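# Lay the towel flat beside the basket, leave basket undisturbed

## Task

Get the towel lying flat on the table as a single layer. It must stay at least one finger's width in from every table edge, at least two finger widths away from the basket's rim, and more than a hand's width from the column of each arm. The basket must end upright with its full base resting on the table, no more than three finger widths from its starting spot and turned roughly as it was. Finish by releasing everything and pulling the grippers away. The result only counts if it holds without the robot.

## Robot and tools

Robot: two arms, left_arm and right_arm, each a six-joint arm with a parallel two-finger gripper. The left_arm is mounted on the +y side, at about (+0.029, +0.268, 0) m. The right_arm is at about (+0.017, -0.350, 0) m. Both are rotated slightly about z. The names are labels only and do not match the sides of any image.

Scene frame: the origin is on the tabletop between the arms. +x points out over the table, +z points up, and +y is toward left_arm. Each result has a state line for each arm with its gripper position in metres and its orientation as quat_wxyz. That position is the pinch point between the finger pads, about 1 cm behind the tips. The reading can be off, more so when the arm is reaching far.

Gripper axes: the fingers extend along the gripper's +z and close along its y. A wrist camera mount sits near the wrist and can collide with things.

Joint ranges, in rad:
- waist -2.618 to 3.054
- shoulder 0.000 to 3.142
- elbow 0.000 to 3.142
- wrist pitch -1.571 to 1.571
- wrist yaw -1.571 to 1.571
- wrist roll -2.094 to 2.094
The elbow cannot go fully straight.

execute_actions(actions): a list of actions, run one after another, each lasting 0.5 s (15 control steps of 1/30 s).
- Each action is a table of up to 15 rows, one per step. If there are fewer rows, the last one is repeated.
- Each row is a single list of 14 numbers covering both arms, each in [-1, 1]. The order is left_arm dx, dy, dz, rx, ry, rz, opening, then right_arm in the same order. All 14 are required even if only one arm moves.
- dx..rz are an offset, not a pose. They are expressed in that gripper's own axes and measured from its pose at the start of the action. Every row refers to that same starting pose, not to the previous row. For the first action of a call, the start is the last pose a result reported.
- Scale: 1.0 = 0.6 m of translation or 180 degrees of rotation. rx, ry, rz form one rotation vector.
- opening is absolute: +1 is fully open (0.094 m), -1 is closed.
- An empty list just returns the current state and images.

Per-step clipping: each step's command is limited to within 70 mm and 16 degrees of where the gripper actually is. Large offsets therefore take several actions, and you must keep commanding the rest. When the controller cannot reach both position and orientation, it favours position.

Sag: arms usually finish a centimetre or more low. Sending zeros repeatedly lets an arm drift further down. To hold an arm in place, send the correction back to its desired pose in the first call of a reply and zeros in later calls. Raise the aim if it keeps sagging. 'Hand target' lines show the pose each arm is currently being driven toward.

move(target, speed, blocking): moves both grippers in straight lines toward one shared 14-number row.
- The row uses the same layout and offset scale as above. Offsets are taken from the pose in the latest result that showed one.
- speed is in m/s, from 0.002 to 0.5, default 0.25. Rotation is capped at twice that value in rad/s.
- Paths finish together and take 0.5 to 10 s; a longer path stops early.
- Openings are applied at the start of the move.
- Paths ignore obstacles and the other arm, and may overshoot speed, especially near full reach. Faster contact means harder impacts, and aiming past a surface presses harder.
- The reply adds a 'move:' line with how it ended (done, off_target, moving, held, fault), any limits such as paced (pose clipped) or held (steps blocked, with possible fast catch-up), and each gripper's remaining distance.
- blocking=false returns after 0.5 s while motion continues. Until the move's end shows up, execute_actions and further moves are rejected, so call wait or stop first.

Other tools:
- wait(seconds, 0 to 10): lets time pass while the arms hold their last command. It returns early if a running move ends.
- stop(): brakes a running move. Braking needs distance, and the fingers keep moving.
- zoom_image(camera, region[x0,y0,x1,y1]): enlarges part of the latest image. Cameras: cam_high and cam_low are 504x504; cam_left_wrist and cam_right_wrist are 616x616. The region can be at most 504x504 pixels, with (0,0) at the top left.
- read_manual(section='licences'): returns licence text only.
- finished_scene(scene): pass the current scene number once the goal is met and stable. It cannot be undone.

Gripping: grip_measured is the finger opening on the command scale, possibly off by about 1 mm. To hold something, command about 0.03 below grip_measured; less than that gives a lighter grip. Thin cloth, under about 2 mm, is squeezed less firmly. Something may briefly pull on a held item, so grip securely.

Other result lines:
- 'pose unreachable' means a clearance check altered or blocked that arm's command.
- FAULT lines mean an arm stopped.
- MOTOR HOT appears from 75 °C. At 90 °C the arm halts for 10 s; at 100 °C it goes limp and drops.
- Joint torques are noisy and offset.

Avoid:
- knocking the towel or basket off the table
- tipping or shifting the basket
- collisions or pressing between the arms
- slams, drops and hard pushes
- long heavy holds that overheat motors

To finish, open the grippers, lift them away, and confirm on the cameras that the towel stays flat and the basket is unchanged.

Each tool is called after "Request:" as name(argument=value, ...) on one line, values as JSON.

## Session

Request:
execute_actions(actions=[])

Scene clock: 0.00 s.
left_arm: end_effector_position=(+0.2389, +0.0443, +0.1833) grip_measured=+1.000 end_effector_quat_wxyz=(+0.046, +0.766, +0.635, -0.087) | right_arm: end_effector_position=(+0.4039, -0.6049, +0.1810) grip_measured=+1.000 end_effector_quat_wxyz=(-0.018, -0.159, +0.908, -0.387)
Joint positions: left_arm=[-0.578  1.656  1.601 -1.453  0.186  1.038  0.094] | right_arm=[-0.427  1.922  1.695 -0.916  0.693 -0.838  0.094]
Joint velocities: left_arm=[ 0.002 -0.027  0.002  0.007 -0.022  0.037  0.   ] | right_arm=[ 0.002  0.002  0.022  0.037  0.022 -0.037  0.   ]
Joint torques (N m, as the arm reports them, + toward a larger angle): no reading
Hand target (left_arm): +0.237, +0.044, +0.184; +0.044, +0.766, +0.635, -0.090
Hand target (right_arm): +0.405, -0.606, +0.193; -0.006, -0.150, +0.906, -0.397

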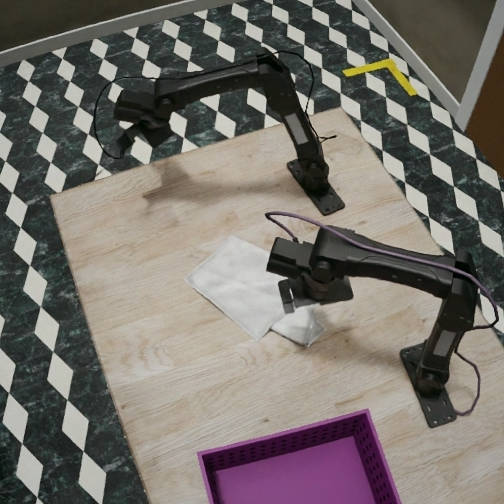

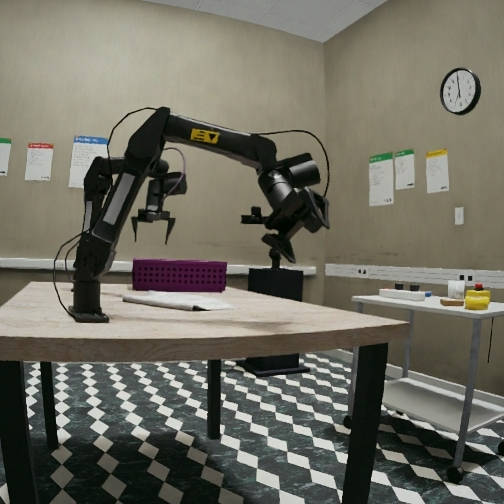

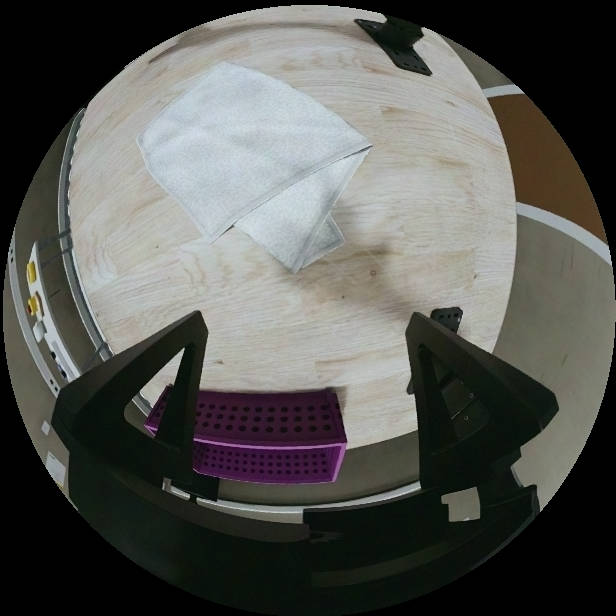

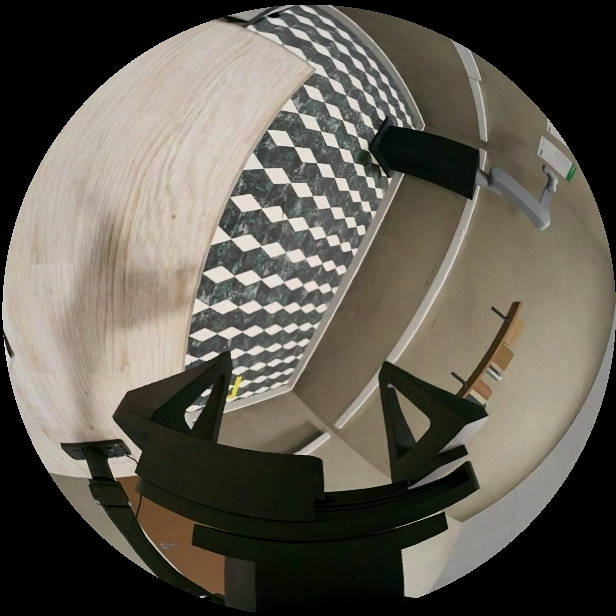

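Request:
zoom_image(camera="cam_left_wrist", region=[100,30,450,310])

Request:
zoom_image(camera="cam_high", region=[150,200,400,400])

Region (100, 30, 450, 310) of cam_left_wrist's 616x616 image, scaled by 1.440, with more detail than that image has; it fills the top 403 rows of this view, and the rest is white.

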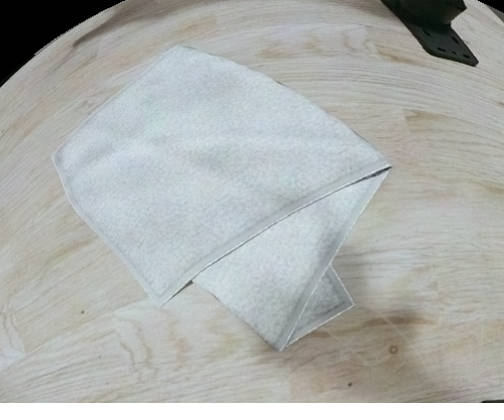

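Region (150, 200, 400, 400) of cam_high's 504x504 image, scaled by 2.016, with more detail than that image has; it fills the top 403 rows of this view, and the rest is white.

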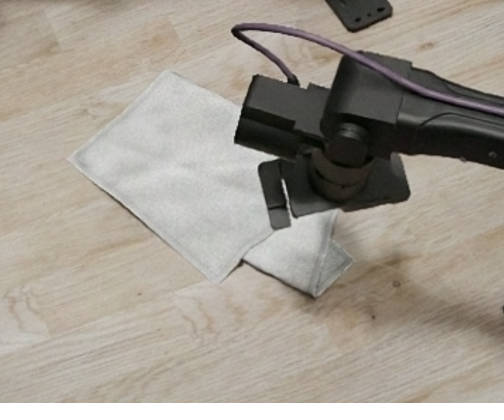

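Request:
move(target=[0.31,-0.17,-0.1,0,0,0,1, 0,0,0,0,0,0,1], speed=0.2)

Request:
zoom_image(camera="cam_high", region=[150,200,400,400])

Scene clock: 20.57 s.
left_arm: end_effector_position=(+0.1823, +0.2512, +0.2148) grip_measured=+1.000 end_effector_quat_wxyz=(+0.137, +0.749, +0.645, +0.058) | right_arm: end_effector_position=(+0.4039, -0.6049, +0.1810) grip_measured=+1.000 end_effector_quat_wxyz=(-0.018, -0.159, +0.908, -0.387)
Joint positions: left_arm=[ 0.181  0.95   1.204 -1.561  0.142  1.746  0.094] | right_arm=[-0.427  1.922  1.695 -0.916  0.693 -0.838  0.094]
Joint velocities: left_arm=[-0.022  0.002  0.002 -0.066  0.022  0.066  0.   ] | right_arm=[ 0.002  0.012 -0.012  0.037  0.007  0.022  0.   ]
Joint torques (N m, as the arm reports them, + toward a larger angle): left_arm=[ 0.29 -1.63  4.48  0.64  0.    0.12] | right_arm=[ 0.   -8.57  7.04  0.82  0.29  0.  ]
Hand target (left_arm): +0.175, +0.253, +0.208; +0.124, +0.752, +0.646, +0.051
Hand target (right_arm): +0.404, -0.605, +0.181; -0.018, -0.159, +0.908, -0.387
Off the commanded pose (left_arm): 0.008 m, 20 deg; orientation clipped at the last step of the last action.
Off the commanded pose (right_arm): 0.000 m, 0 deg.
joint sent to its limit (left arm) — the command would take joint 4 (wrist pitch) past its lower limit, so that joint was sent only as far as its limit.
move: off_target (left_arm); limits=paced

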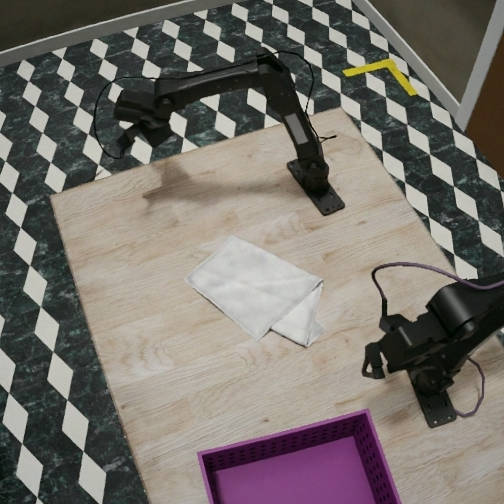

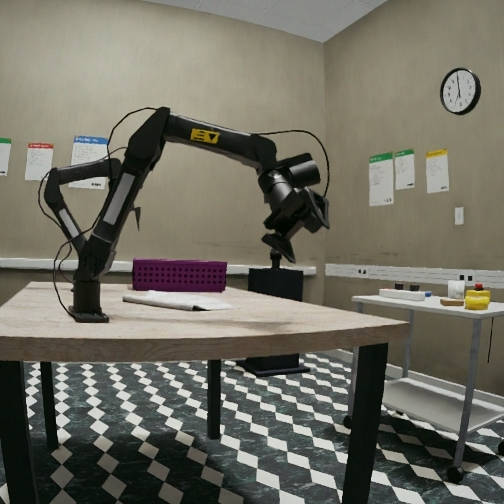

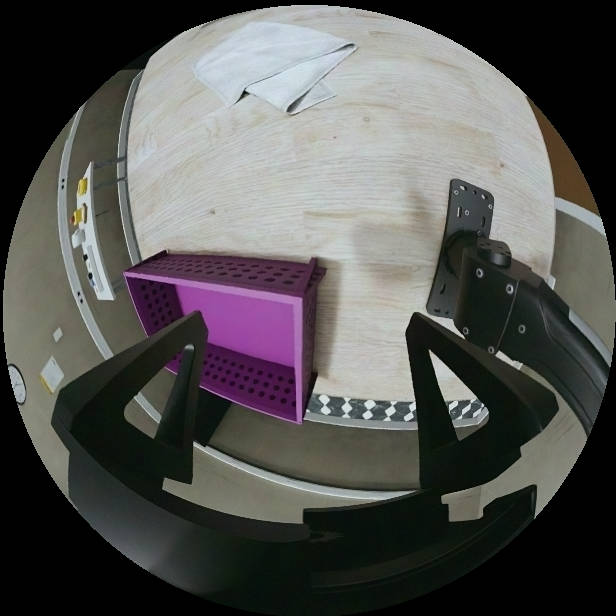

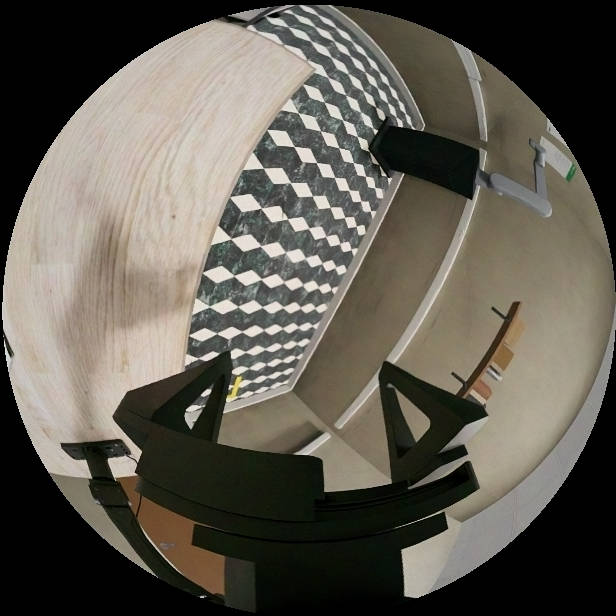

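Region (150, 200, 400, 400) of cam_high's 504x504 image, scaled by 2.016, with more detail than that image has; it fills the top 403 rows of this view, and the rest is white.

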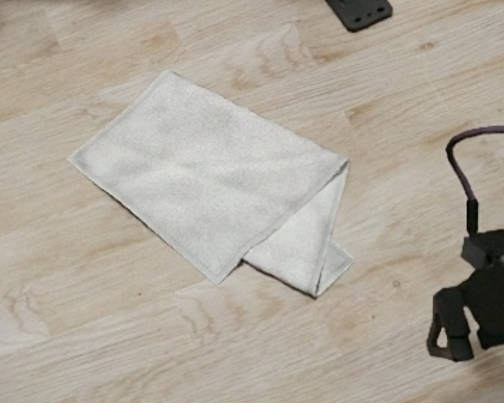

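Request:
move(target=[-0.349,0.03,0.224,0.091,0.029,-0.172,0.0, 0,0,0,0,0,0,1], speed=0.2)

Scene clock: 142.70 s.
left_arm: end_effector_position=(+0.2029, +0.0344, +0.1077) grip_measured=+0.002 end_effector_quat_wxyz=(+0.006, +0.562, +0.827, -0.025) | right_arm: end_effector_position=(+0.4039, -0.6049, +0.1810) grip_measured=+1.000 end_effector_quat_wxyz=(-0.018, -0.159, +0.908, -0.387)
Joint positions: left_arm=[-0.772  1.625  1.28  -1.199  0.045  0.286  0.047] | right_arm=[-0.427  1.922  1.695 -0.916  0.693 -0.838  0.094]
Joint velocities: left_arm=[-0.002 -0.002 -0.007  0.066  0.081 -0.051  0.   ] | right_arm=[-0.012 -0.012  0.002 -0.007  0.022 -0.081  0.   ]
Joint torques (N m, as the arm reports them, + toward a larger angle): left_arm=[-0.54 -7.57  9.79  0.38  0.22 -0.09] | right_arm=[ 0.01 -8.57  7.04  0.82  0.29  0.  ]
Hand target (left_arm): +0.205, +0.024, +0.114; +0.017, +0.560, +0.827, -0.037
Hand target (right_arm): +0.404, -0.605, +0.181; -0.018, -0.159, +0.908, -0.387
Off the commanded pose (left_arm): 0.009 m, 2 deg.
Off the commanded pose (right_arm): 0.000 m, 0 deg.
move: done

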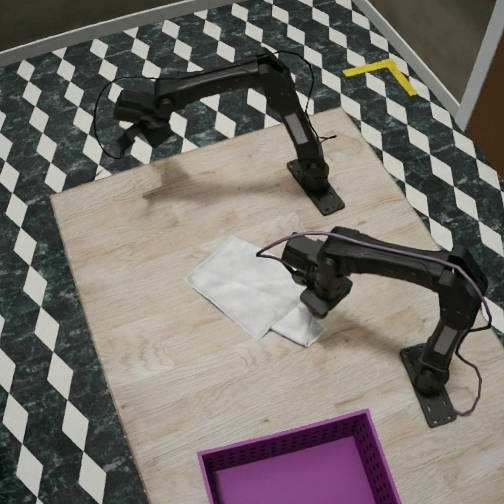

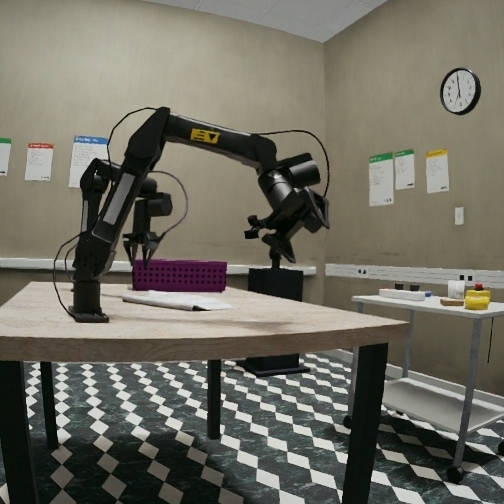

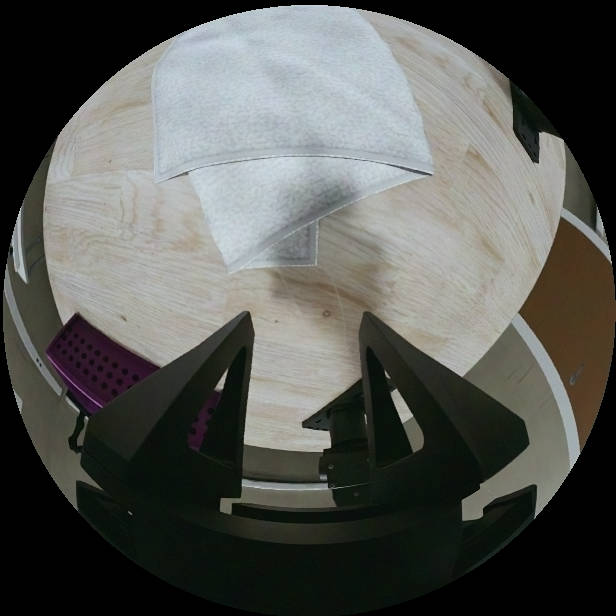

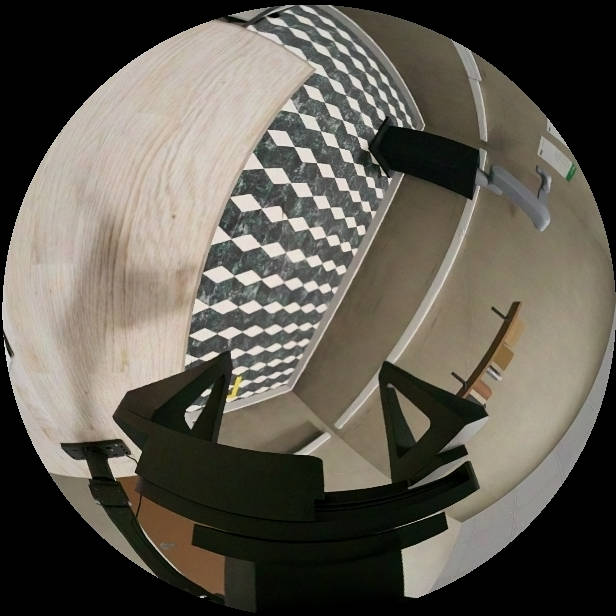

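Request:
move(target=[0.007,-0.011,0.096,0,0,0,-0.2, -0.206,0.409,-0.498,-0.146,-0.241,-0.484,0.2], speed=0.25)

Scene clock: 158.07 s.
left_arm: end_effector_position=(+0.1999, +0.0280, +0.0604) grip_measured=-0.198 end_effector_quat_wxyz=(+0.021, +0.563, +0.826, -0.031) | right_arm: end_effector_position=(+0.4212, -0.2058, +0.1974) grip_measured=+0.202 end_effector_quat_wxyz=(-0.069, +0.824, -0.560, +0.053)
Joint positions: left_arm=[-0.793  1.644  1.107 -0.974  0.045  0.266  0.038] | right_arm=[ 0.252  2.098  2.246 -1.545  0.005 -1.604  0.056]
Joint velocities: left_arm=[-0.002 -0.012  0.002 -0.022 -0.066 -0.037  0.001] | right_arm=[ 0.002  0.007  0.007 -0.066 -0.007  0.007 -0.001]
Joint torques (N m, as the arm reports them, + toward a larger angle): left_arm=[-0.51 -6.94  4.69  0.48  0.02 -0.07] | right_arm=[ 0.41 -8.7   8.79  0.38 -0.15 -0.08]
Hand target (left_arm): +0.194, +0.033, +0.051; +0.006, +0.562, +0.827, -0.025
Hand target (right_arm): +0.421, -0.200, +0.202; -0.078, +0.827, -0.554, +0.049
Off the commanded pose (left_arm): 0.013 m, 2 deg.
Off the commanded pose (right_arm): 0.007 m, 10 deg.
joint sent to its limit (right arm) — the command would take joint 4 (wrist pitch) past its lower limit, so that joint was sent only as far as its limit.
move: off_target (left_arm, right_arm)

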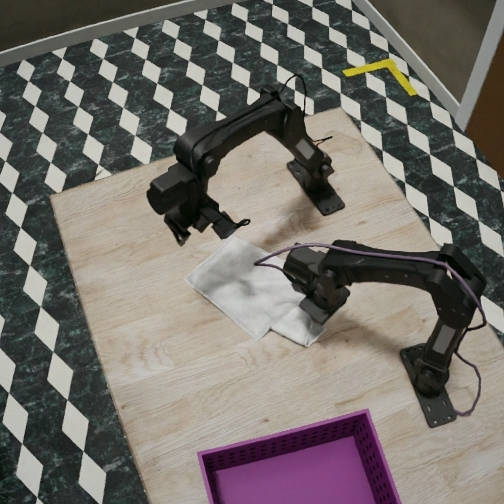

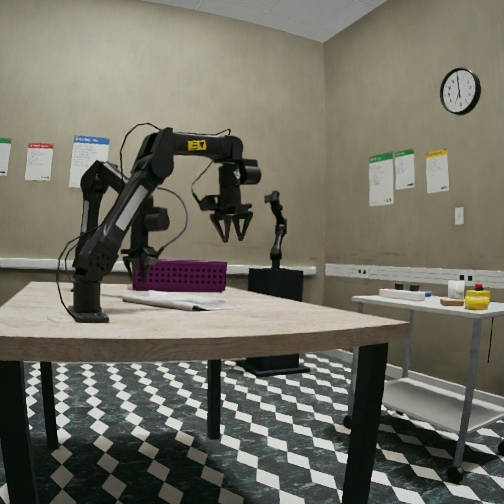

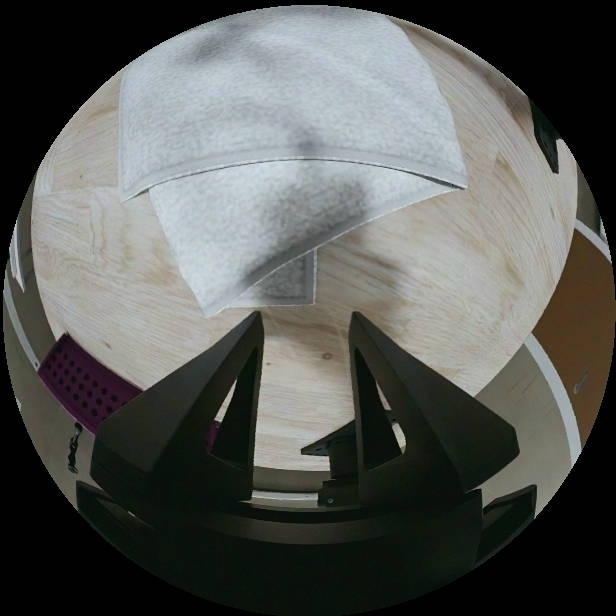

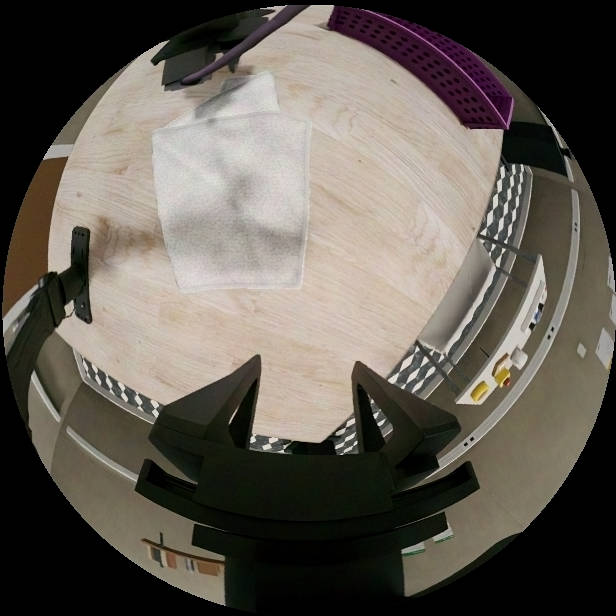

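Request:
execute_actions(actions=[[[0.017,-0.007,0.05,0,0,0,-0.2, 0,0,0,0,0,0,0.2]],[[0,0,0.02,0,0,0,-0.2, 0,0,0,0,0,0,0.2]]])

Scene clock: 163.67 s.
left_arm: end_effector_position=(+0.2022, +0.0249, +0.0342) grip_measured=-0.198 end_effector_quat_wxyz=(+0.041, +0.562, +0.825, -0.038) | right_arm: end_effector_position=(+0.4211, -0.2055, +0.1974) grip_measured=+0.202 end_effector_quat_wxyz=(-0.069, +0.824, -0.559, +0.052)
Joint positions: left_arm=[-0.793  1.655  1.005 -0.817  0.045  0.265  0.038] | right_arm=[ 0.252  2.098  2.246 -1.545  0.003 -1.606  0.056]
Joint velocities: left_arm=[ 0.007 -0.027 -0.022  0.007 -0.051 -0.007 -0.001] | right_arm=[-0.002  0.007  0.012 -0.022  0.051 -0.022 -0.   ]
Joint torques (N m, as the arm reports them, + toward a larger angle): left_arm=[-0.15 -6.92  4.42  0.52  0.04 -0.03] | right_arm=[ 0.   -9.15  6.12  0.49  0.01 -0.01]
Hand target (left_arm): +0.196, +0.031, +0.024; +0.026, +0.562, +0.826, -0.033
Hand target (right_arm): +0.421, -0.206, +0.197; -0.069, +0.824, -0.559, +0.052
Off the commanded pose (left_arm): 0.014 m, 2 deg.
Off the commanded pose (right_arm): 0.000 m, 0 deg.

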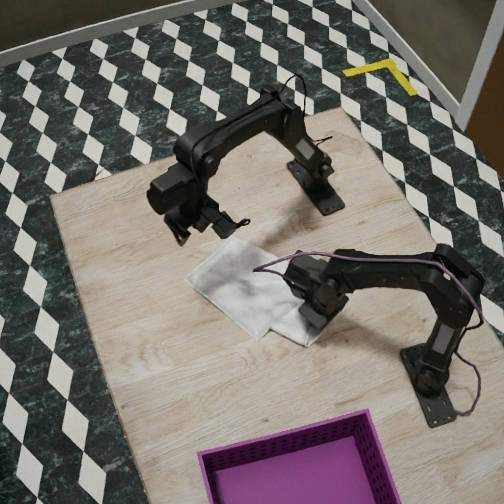

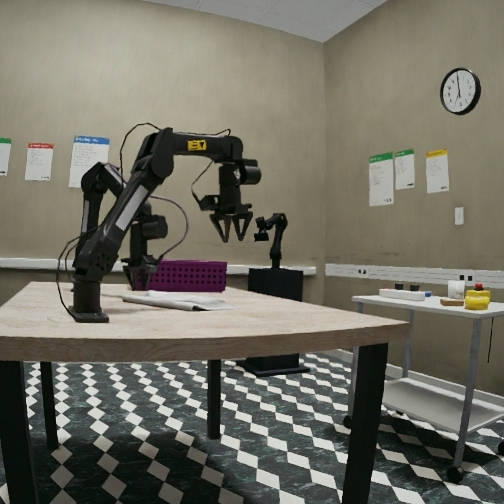

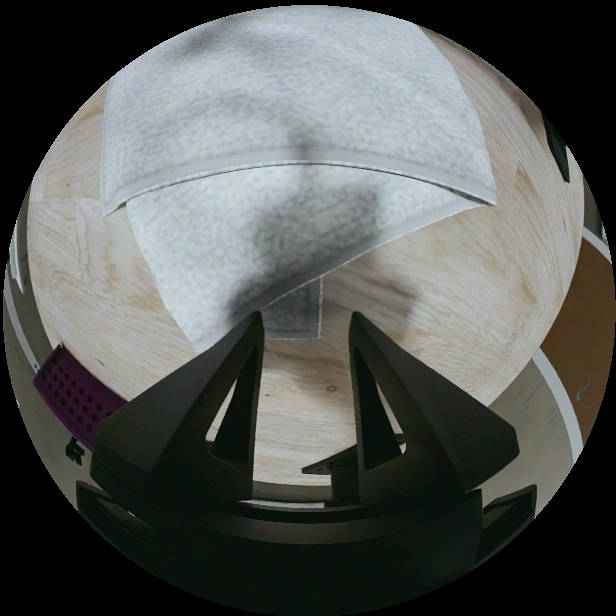

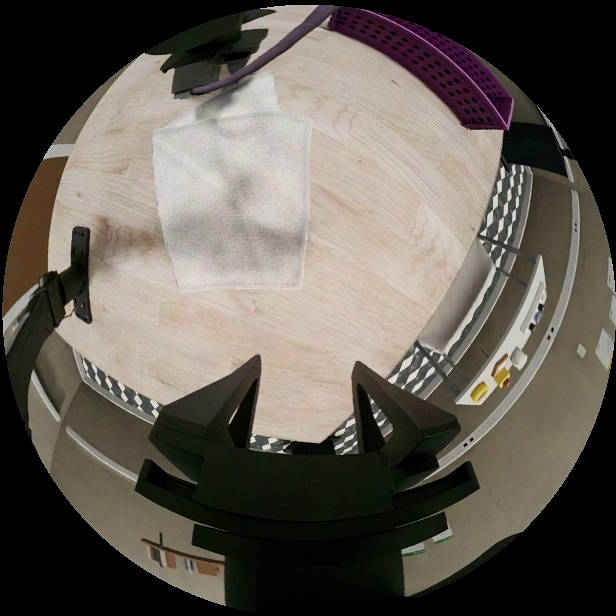

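Request:
execute_actions(actions=[[[0.033,-0.012,0.0,0,0.035,0,-0.2, 0,0,0,0,0,0,0.2]]])

Scene clock: 178.47 s.
left_arm: end_effector_position=(+0.1870, +0.0417, +0.0310) grip_measured=-0.198 end_effector_quat_wxyz=(-0.001, +0.565, +0.825, -0.015) | right_arm: end_effector_position=(+0.4211, -0.2055, +0.1974) grip_measured=+0.202 end_effector_quat_wxyz=(-0.069, +0.824, -0.559, +0.052)
Joint positions: left_arm=[-0.811  1.662  1.005 -0.905  0.029  0.254  0.038] | right_arm=[ 0.252  2.098  2.246 -1.545  0.003 -1.606  0.056]
Joint velocities: left_arm=[ 0.002 -0.017  0.002 -0.007  0.037 -0.022  0.   ] | right_arm=[ 0.012  0.017  0.007 -0.022 -0.007  0.095  0.001]
Joint torques (N m, as the arm reports them, + toward a larger angle): left_arm=[-0.31 -6.69  8.54  0.12 -0.05 -0.07] | right_arm=[-0.01 -9.15  6.11  0.49  0.01  0.  ]
Hand target (left_arm): +0.188, +0.040, +0.032; -0.004, +0.564, +0.826, -0.008
Hand target (right_arm): +0.421, -0.206, +0.197; -0.069, +0.824, -0.559, +0.052
Off the commanded pose (left_arm): 0.002 m, 1 deg.
Off the commanded pose (right_arm): 0.000 m, 0 deg.

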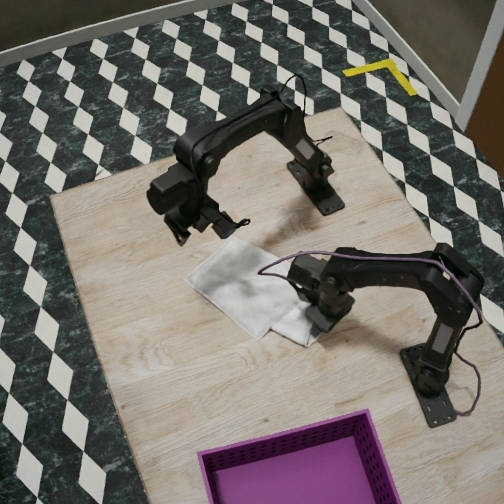

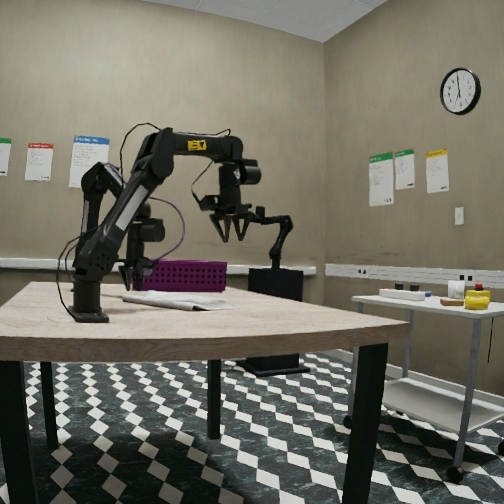

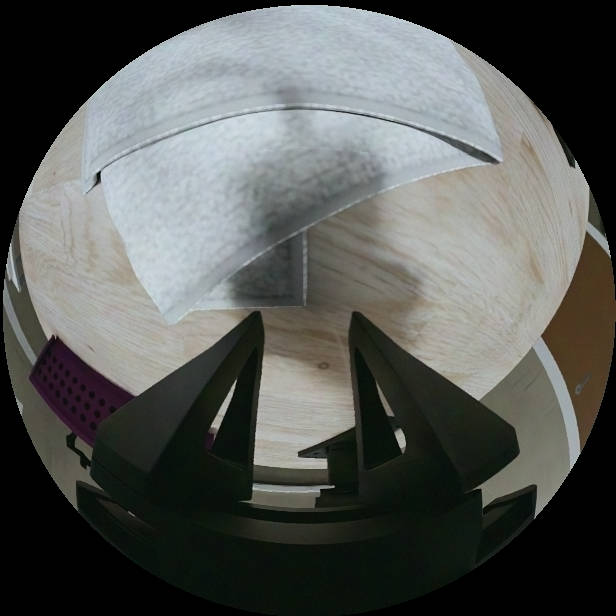

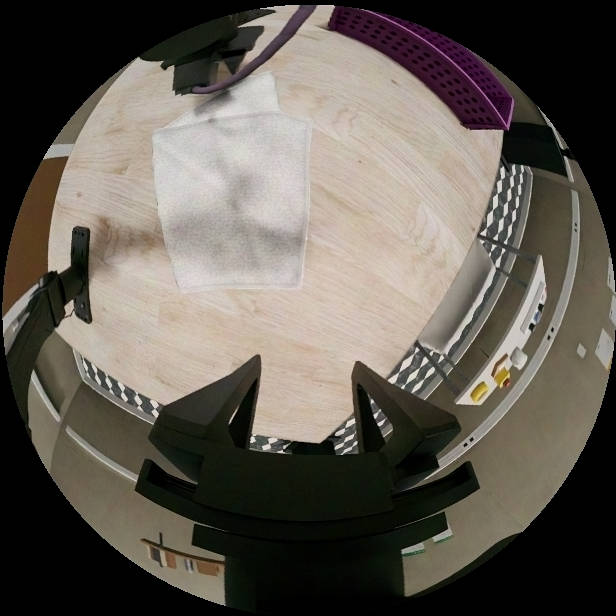

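Request:
execute_actions(actions=[[[-0.018,0,0.0,0,0,0,-0.2, 0,0,0,0,0,0,0.2]],[[0,0,0.032,0,0,0,-0.2, 0,0,0,0,0,0,0.2]]])

Scene clock: 181.70 s.
left_arm: end_effector_position=(+0.1924, +0.0346, +0.0171) grip_measured=-0.198 end_effector_quat_wxyz=(+0.004, +0.565, +0.825, -0.016) | right_arm: end_effector_position=(+0.4211, -0.2055, +0.1974) grip_measured=+0.202 end_effector_quat_wxyz=(-0.069, +0.824, -0.559, +0.052)
Joint positions: left_arm=[-0.811  1.709  0.997 -0.841  0.028  0.254  0.038] | right_arm=[ 0.252  2.098  2.246 -1.545  0.003 -1.606  0.056]
Joint velocities: left_arm=[ 0.007 -0.002 -0.007 -0.022 -0.022  0.051 -0.001] | right_arm=[ 0.012 -0.007  0.002  0.051 -0.007  0.037  0.001]
Joint torques (N m, as the arm reports them, + toward a larger angle): left_arm=[-0.14 -7.31  4.42  0.39  0.01 -0.02] | right_arm=[ 0.   -9.16  6.11  0.49  0.01 -0.01]
Hand target (left_arm): +0.188, +0.040, +0.009; -0.008, +0.565, +0.825, -0.012
Hand target (right_arm): +0.421, -0.206, +0.197; -0.069, +0.824, -0.559, +0.052
Off the commanded pose (left_arm): 0.011 m, 1 deg.
Off the commanded pose (right_arm): 0.000 m, 0 deg.

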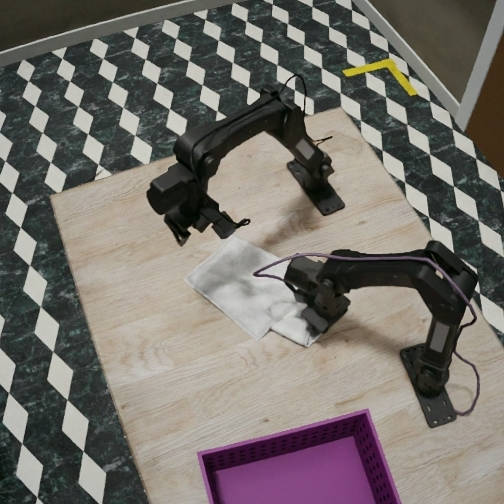

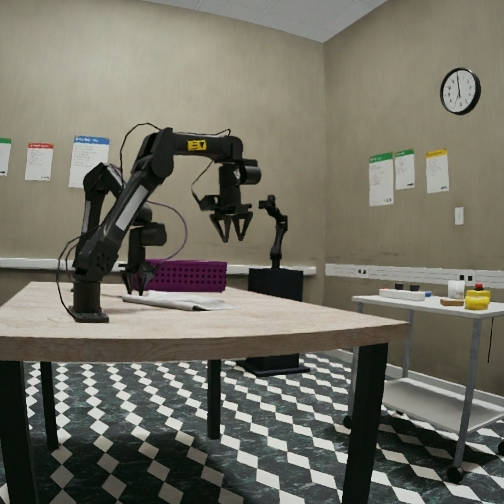

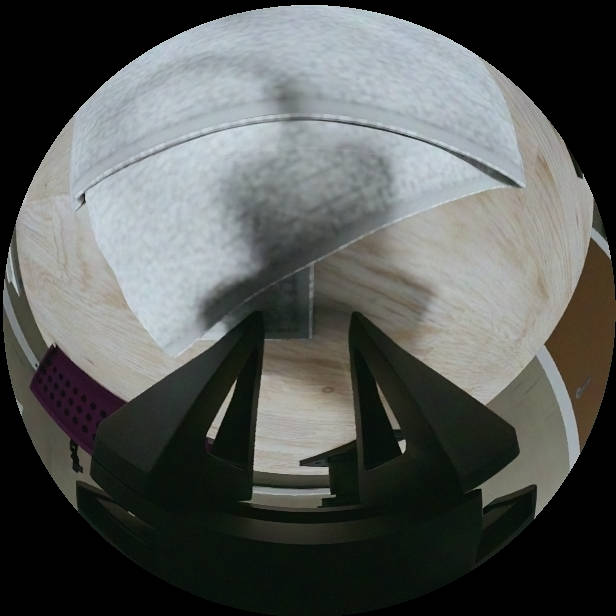

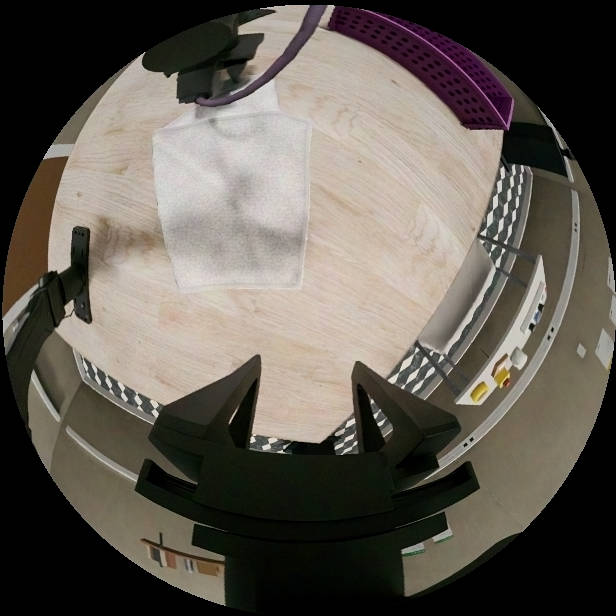

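Request:
execute_actions(actions=[[[0,0,0.008,0,0,0,-0.45, 0,0,0,0,0,0,0.2]],[[0,0,0.008,0,0,0,-0.7, 0,0,0,0,0,0,0.2]],[[0,0,0.008,0,0,0,-1, 0,0,0,0,0,0,0.2]],[[0,0,0.008,0,0,0,-1, 0,0,0,0,0,0,0.2]]])

Scene clock: 186.50 s.
left_arm: end_effector_position=(+0.1996, +0.0245, +0.0176) grip_measured=-0.985 end_effector_quat_wxyz=(+0.027, +0.565, +0.824, -0.025) | right_arm: end_effector_position=(+0.4211, -0.2055, +0.1974) grip_measured=+0.202 end_effector_quat_wxyz=(-0.069, +0.824, -0.559, +0.052)
Joint positions: left_arm=[-0.811  1.709  0.997 -0.791  0.028  0.254  0.001] | right_arm=[ 0.252  2.098  2.246 -1.545  0.003 -1.606  0.056]
Joint velocities: left_arm=[ 0.007  0.007 -0.017 -0.051 -0.051 -0.022 -0.001] | right_arm=[ 0.002  0.007 -0.017 -0.11   0.007 -0.022 -0.   ]
Joint torques (N m, as the arm reports them, + toward a larger angle): left_arm=[-0.03 -7.64  5.75  0.45  0.05  0.02] | right_arm=[-0.01 -9.16  6.1   0.49  0.01 -0.01]
Hand target (left_arm): +0.198, +0.027, +0.013; +0.021, +0.565, +0.825, -0.023
Hand target (right_arm): +0.421, -0.206, +0.197; -0.069, +0.824, -0.559, +0.052
Off the commanded pose (left_arm): 0.006 m, 1 deg.
Off the commanded pose (right_arm): 0.000 m, 0 deg.

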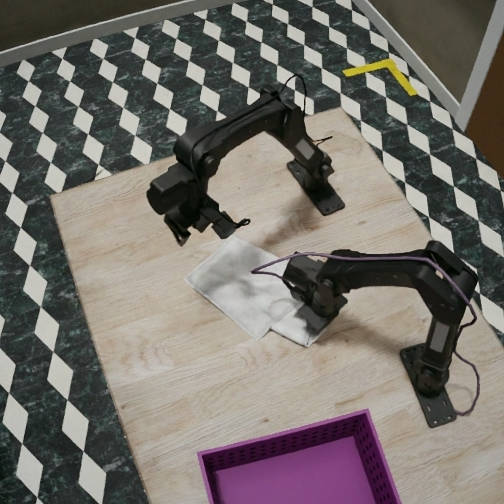

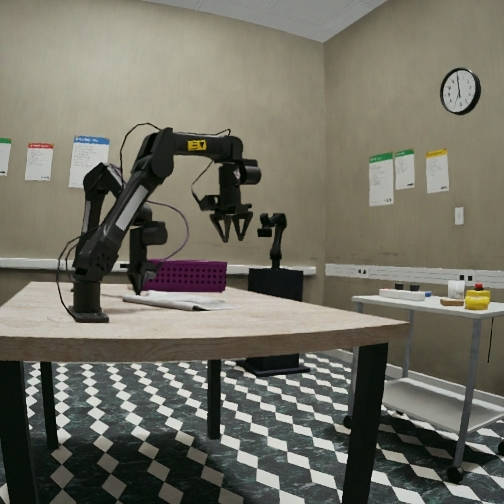

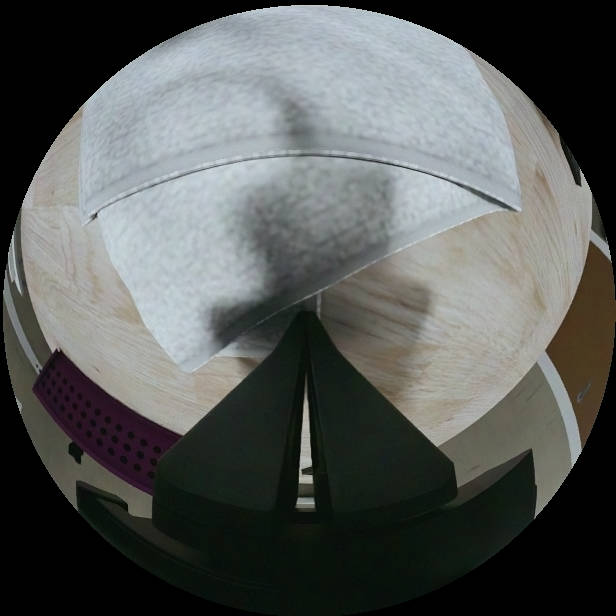

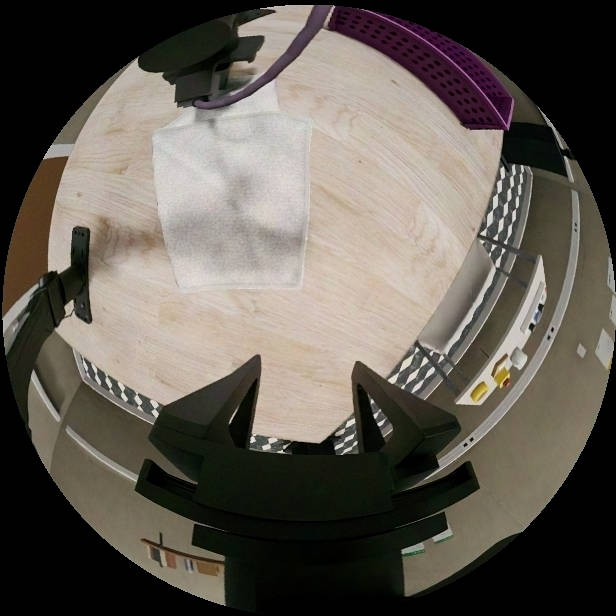

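Request:
execute_actions(actions=[[[0,0,-0.05,0,0,0,-1, 0,0,0,0,0,0,0.2]],[[0,0,-0.03,0,0,0,-1, 0,0,0,0,0,0,0.2]]])

Scene clock: 190.30 s.
left_arm: end_effector_position=(+0.1923, +0.0346, +0.0482) grip_measured=-0.985 end_effector_quat_wxyz=(+0.012, +0.565, +0.825, -0.019) | right_arm: end_effector_position=(+0.4211, -0.2055, +0.1974) grip_measured=+0.202 end_effector_quat_wxyz=(-0.069, +0.824, -0.559, +0.052)
Joint positions: left_arm=[-0.811  1.644  1.057 -0.948  0.028  0.254  0.001] | right_arm=[ 0.252  2.098  2.246 -1.545  0.003 -1.606  0.056]
Joint velocities: left_arm=[-0.017 -0.012 -0.012 -0.007 -0.022  0.037  0.   ] | right_arm=[-0.012 -0.002 -0.012  0.022 -0.022 -0.022  0.   ]
Joint torques (N m, as the arm reports them, + toward a larger angle): left_arm=[ 0.31 -8.96  9.41  0.2   0.03  0.04] | right_arm=[ 0.   -9.16  6.11  0.49  0.01 -0.01]
Hand target (left_arm): +0.196, +0.031, +0.058; +0.023, +0.565, +0.825, -0.023
Hand target (right_arm): +0.421, -0.206, +0.197; -0.069, +0.824, -0.559, +0.052
Off the commanded pose (left_arm): 0.012 m, 1 deg.
Off the commanded pose (right_arm): 0.000 m, 0 deg.

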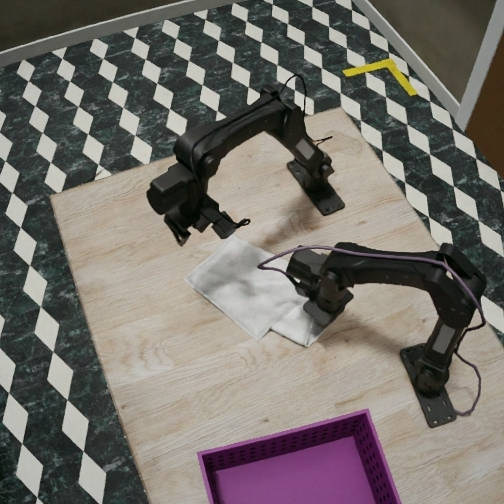

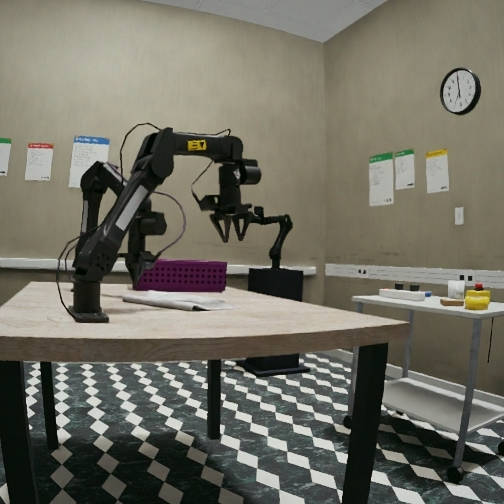

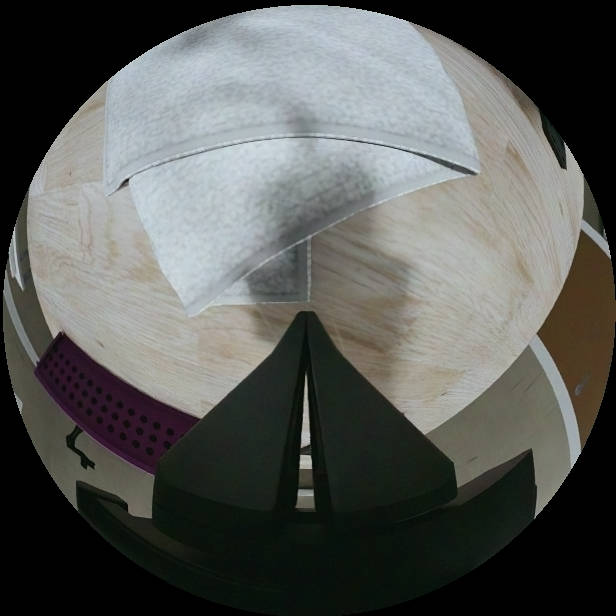

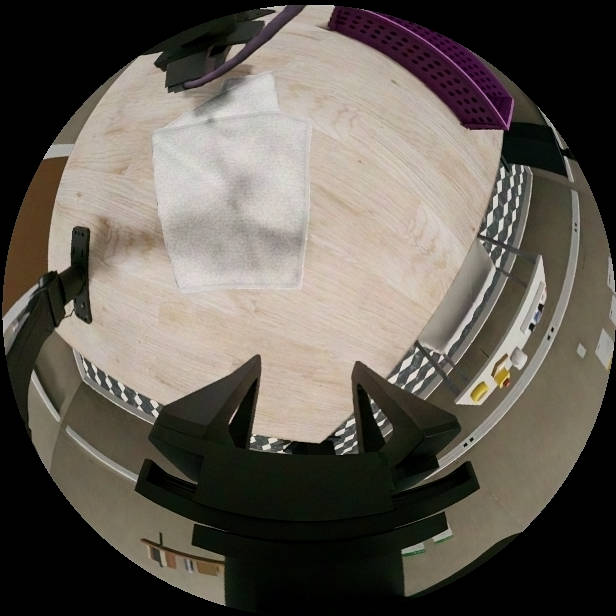

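Request:
execute_actions(actions=[[[0,0,0,0,0,0,-0.15, 0,0,0,0,0,0,0.2]],[[0.006,0,0.05,0,0,0,-0.15, 0,0,0,0,0,0,0.2]],[[0.004,0,0.03,0,0,0,-0.15, 0,0,0,0,0,0,0.2]]])

Scene clock: 195.90 s.
left_arm: end_effector_position=(+0.1958, +0.0298, +0.0150) grip_measured=-0.152 end_effector_quat_wxyz=(+0.027, +0.565, +0.825, -0.024) | right_arm: end_effector_position=(+0.4211, -0.2055, +0.1974) grip_measured=+0.202 end_effector_quat_wxyz=(-0.069, +0.824, -0.559, +0.052)
Joint positions: left_arm=[-0.811  1.692  0.966 -0.778  0.028  0.254  0.04 ] | right_arm=[ 0.252  2.098  2.246 -1.545  0.003 -1.606  0.056]
Joint velocities: left_arm=[-0.012 -0.002 -0.017 -0.037  0.022  0.037 -0.   ] | right_arm=[-0.022 -0.017  0.012  0.007 -0.022 -0.037  0.   ]
Joint torques (N m, as the arm reports them, + toward a larger angle): left_arm=[-0.07 -7.28  4.45  0.58  0.05  0.02] | right_arm=[ 0.   -9.16  6.1   0.49  0.01 -0.01]
Hand target (left_arm): +0.192, +0.035, +0.006; +0.018, +0.565, +0.825, -0.021
Hand target (right_arm): +0.421, -0.206, +0.197; -0.069, +0.824, -0.559, +0.052
Off the commanded pose (left_arm): 0.011 m, 1 deg.
Off the commanded pose (right_arm): 0.000 m, 0 deg.

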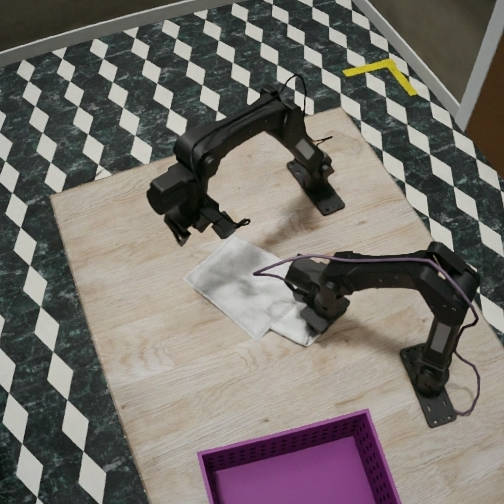

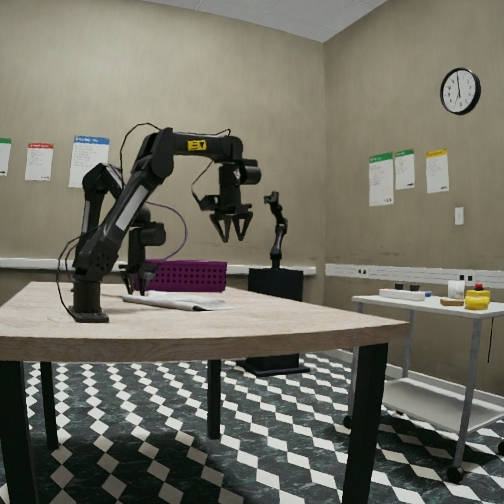

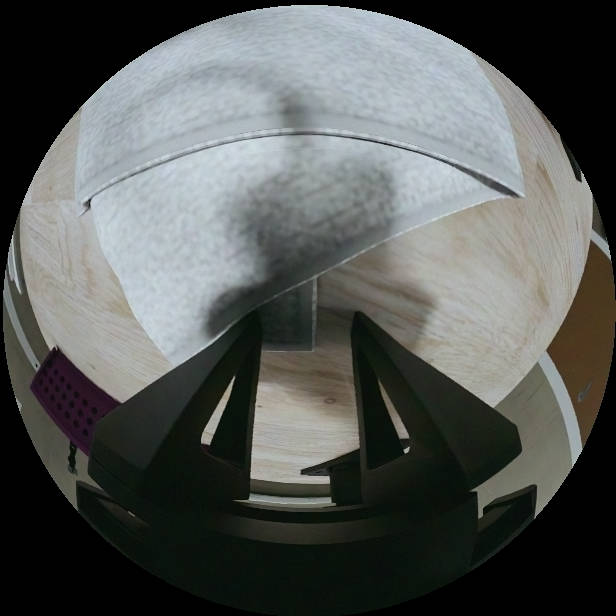

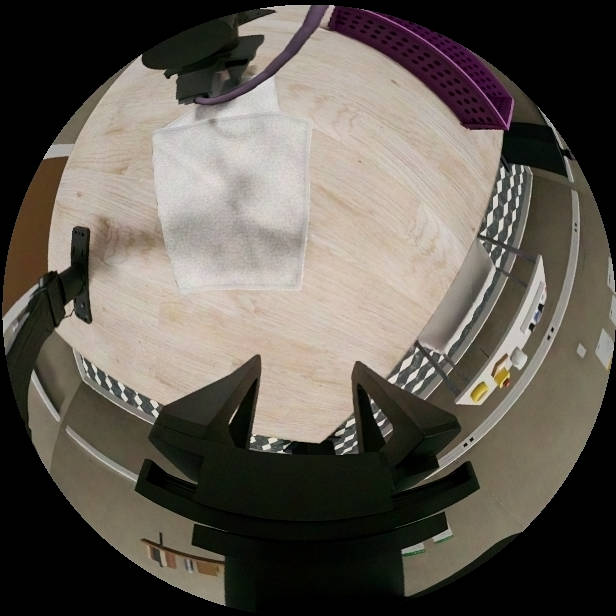

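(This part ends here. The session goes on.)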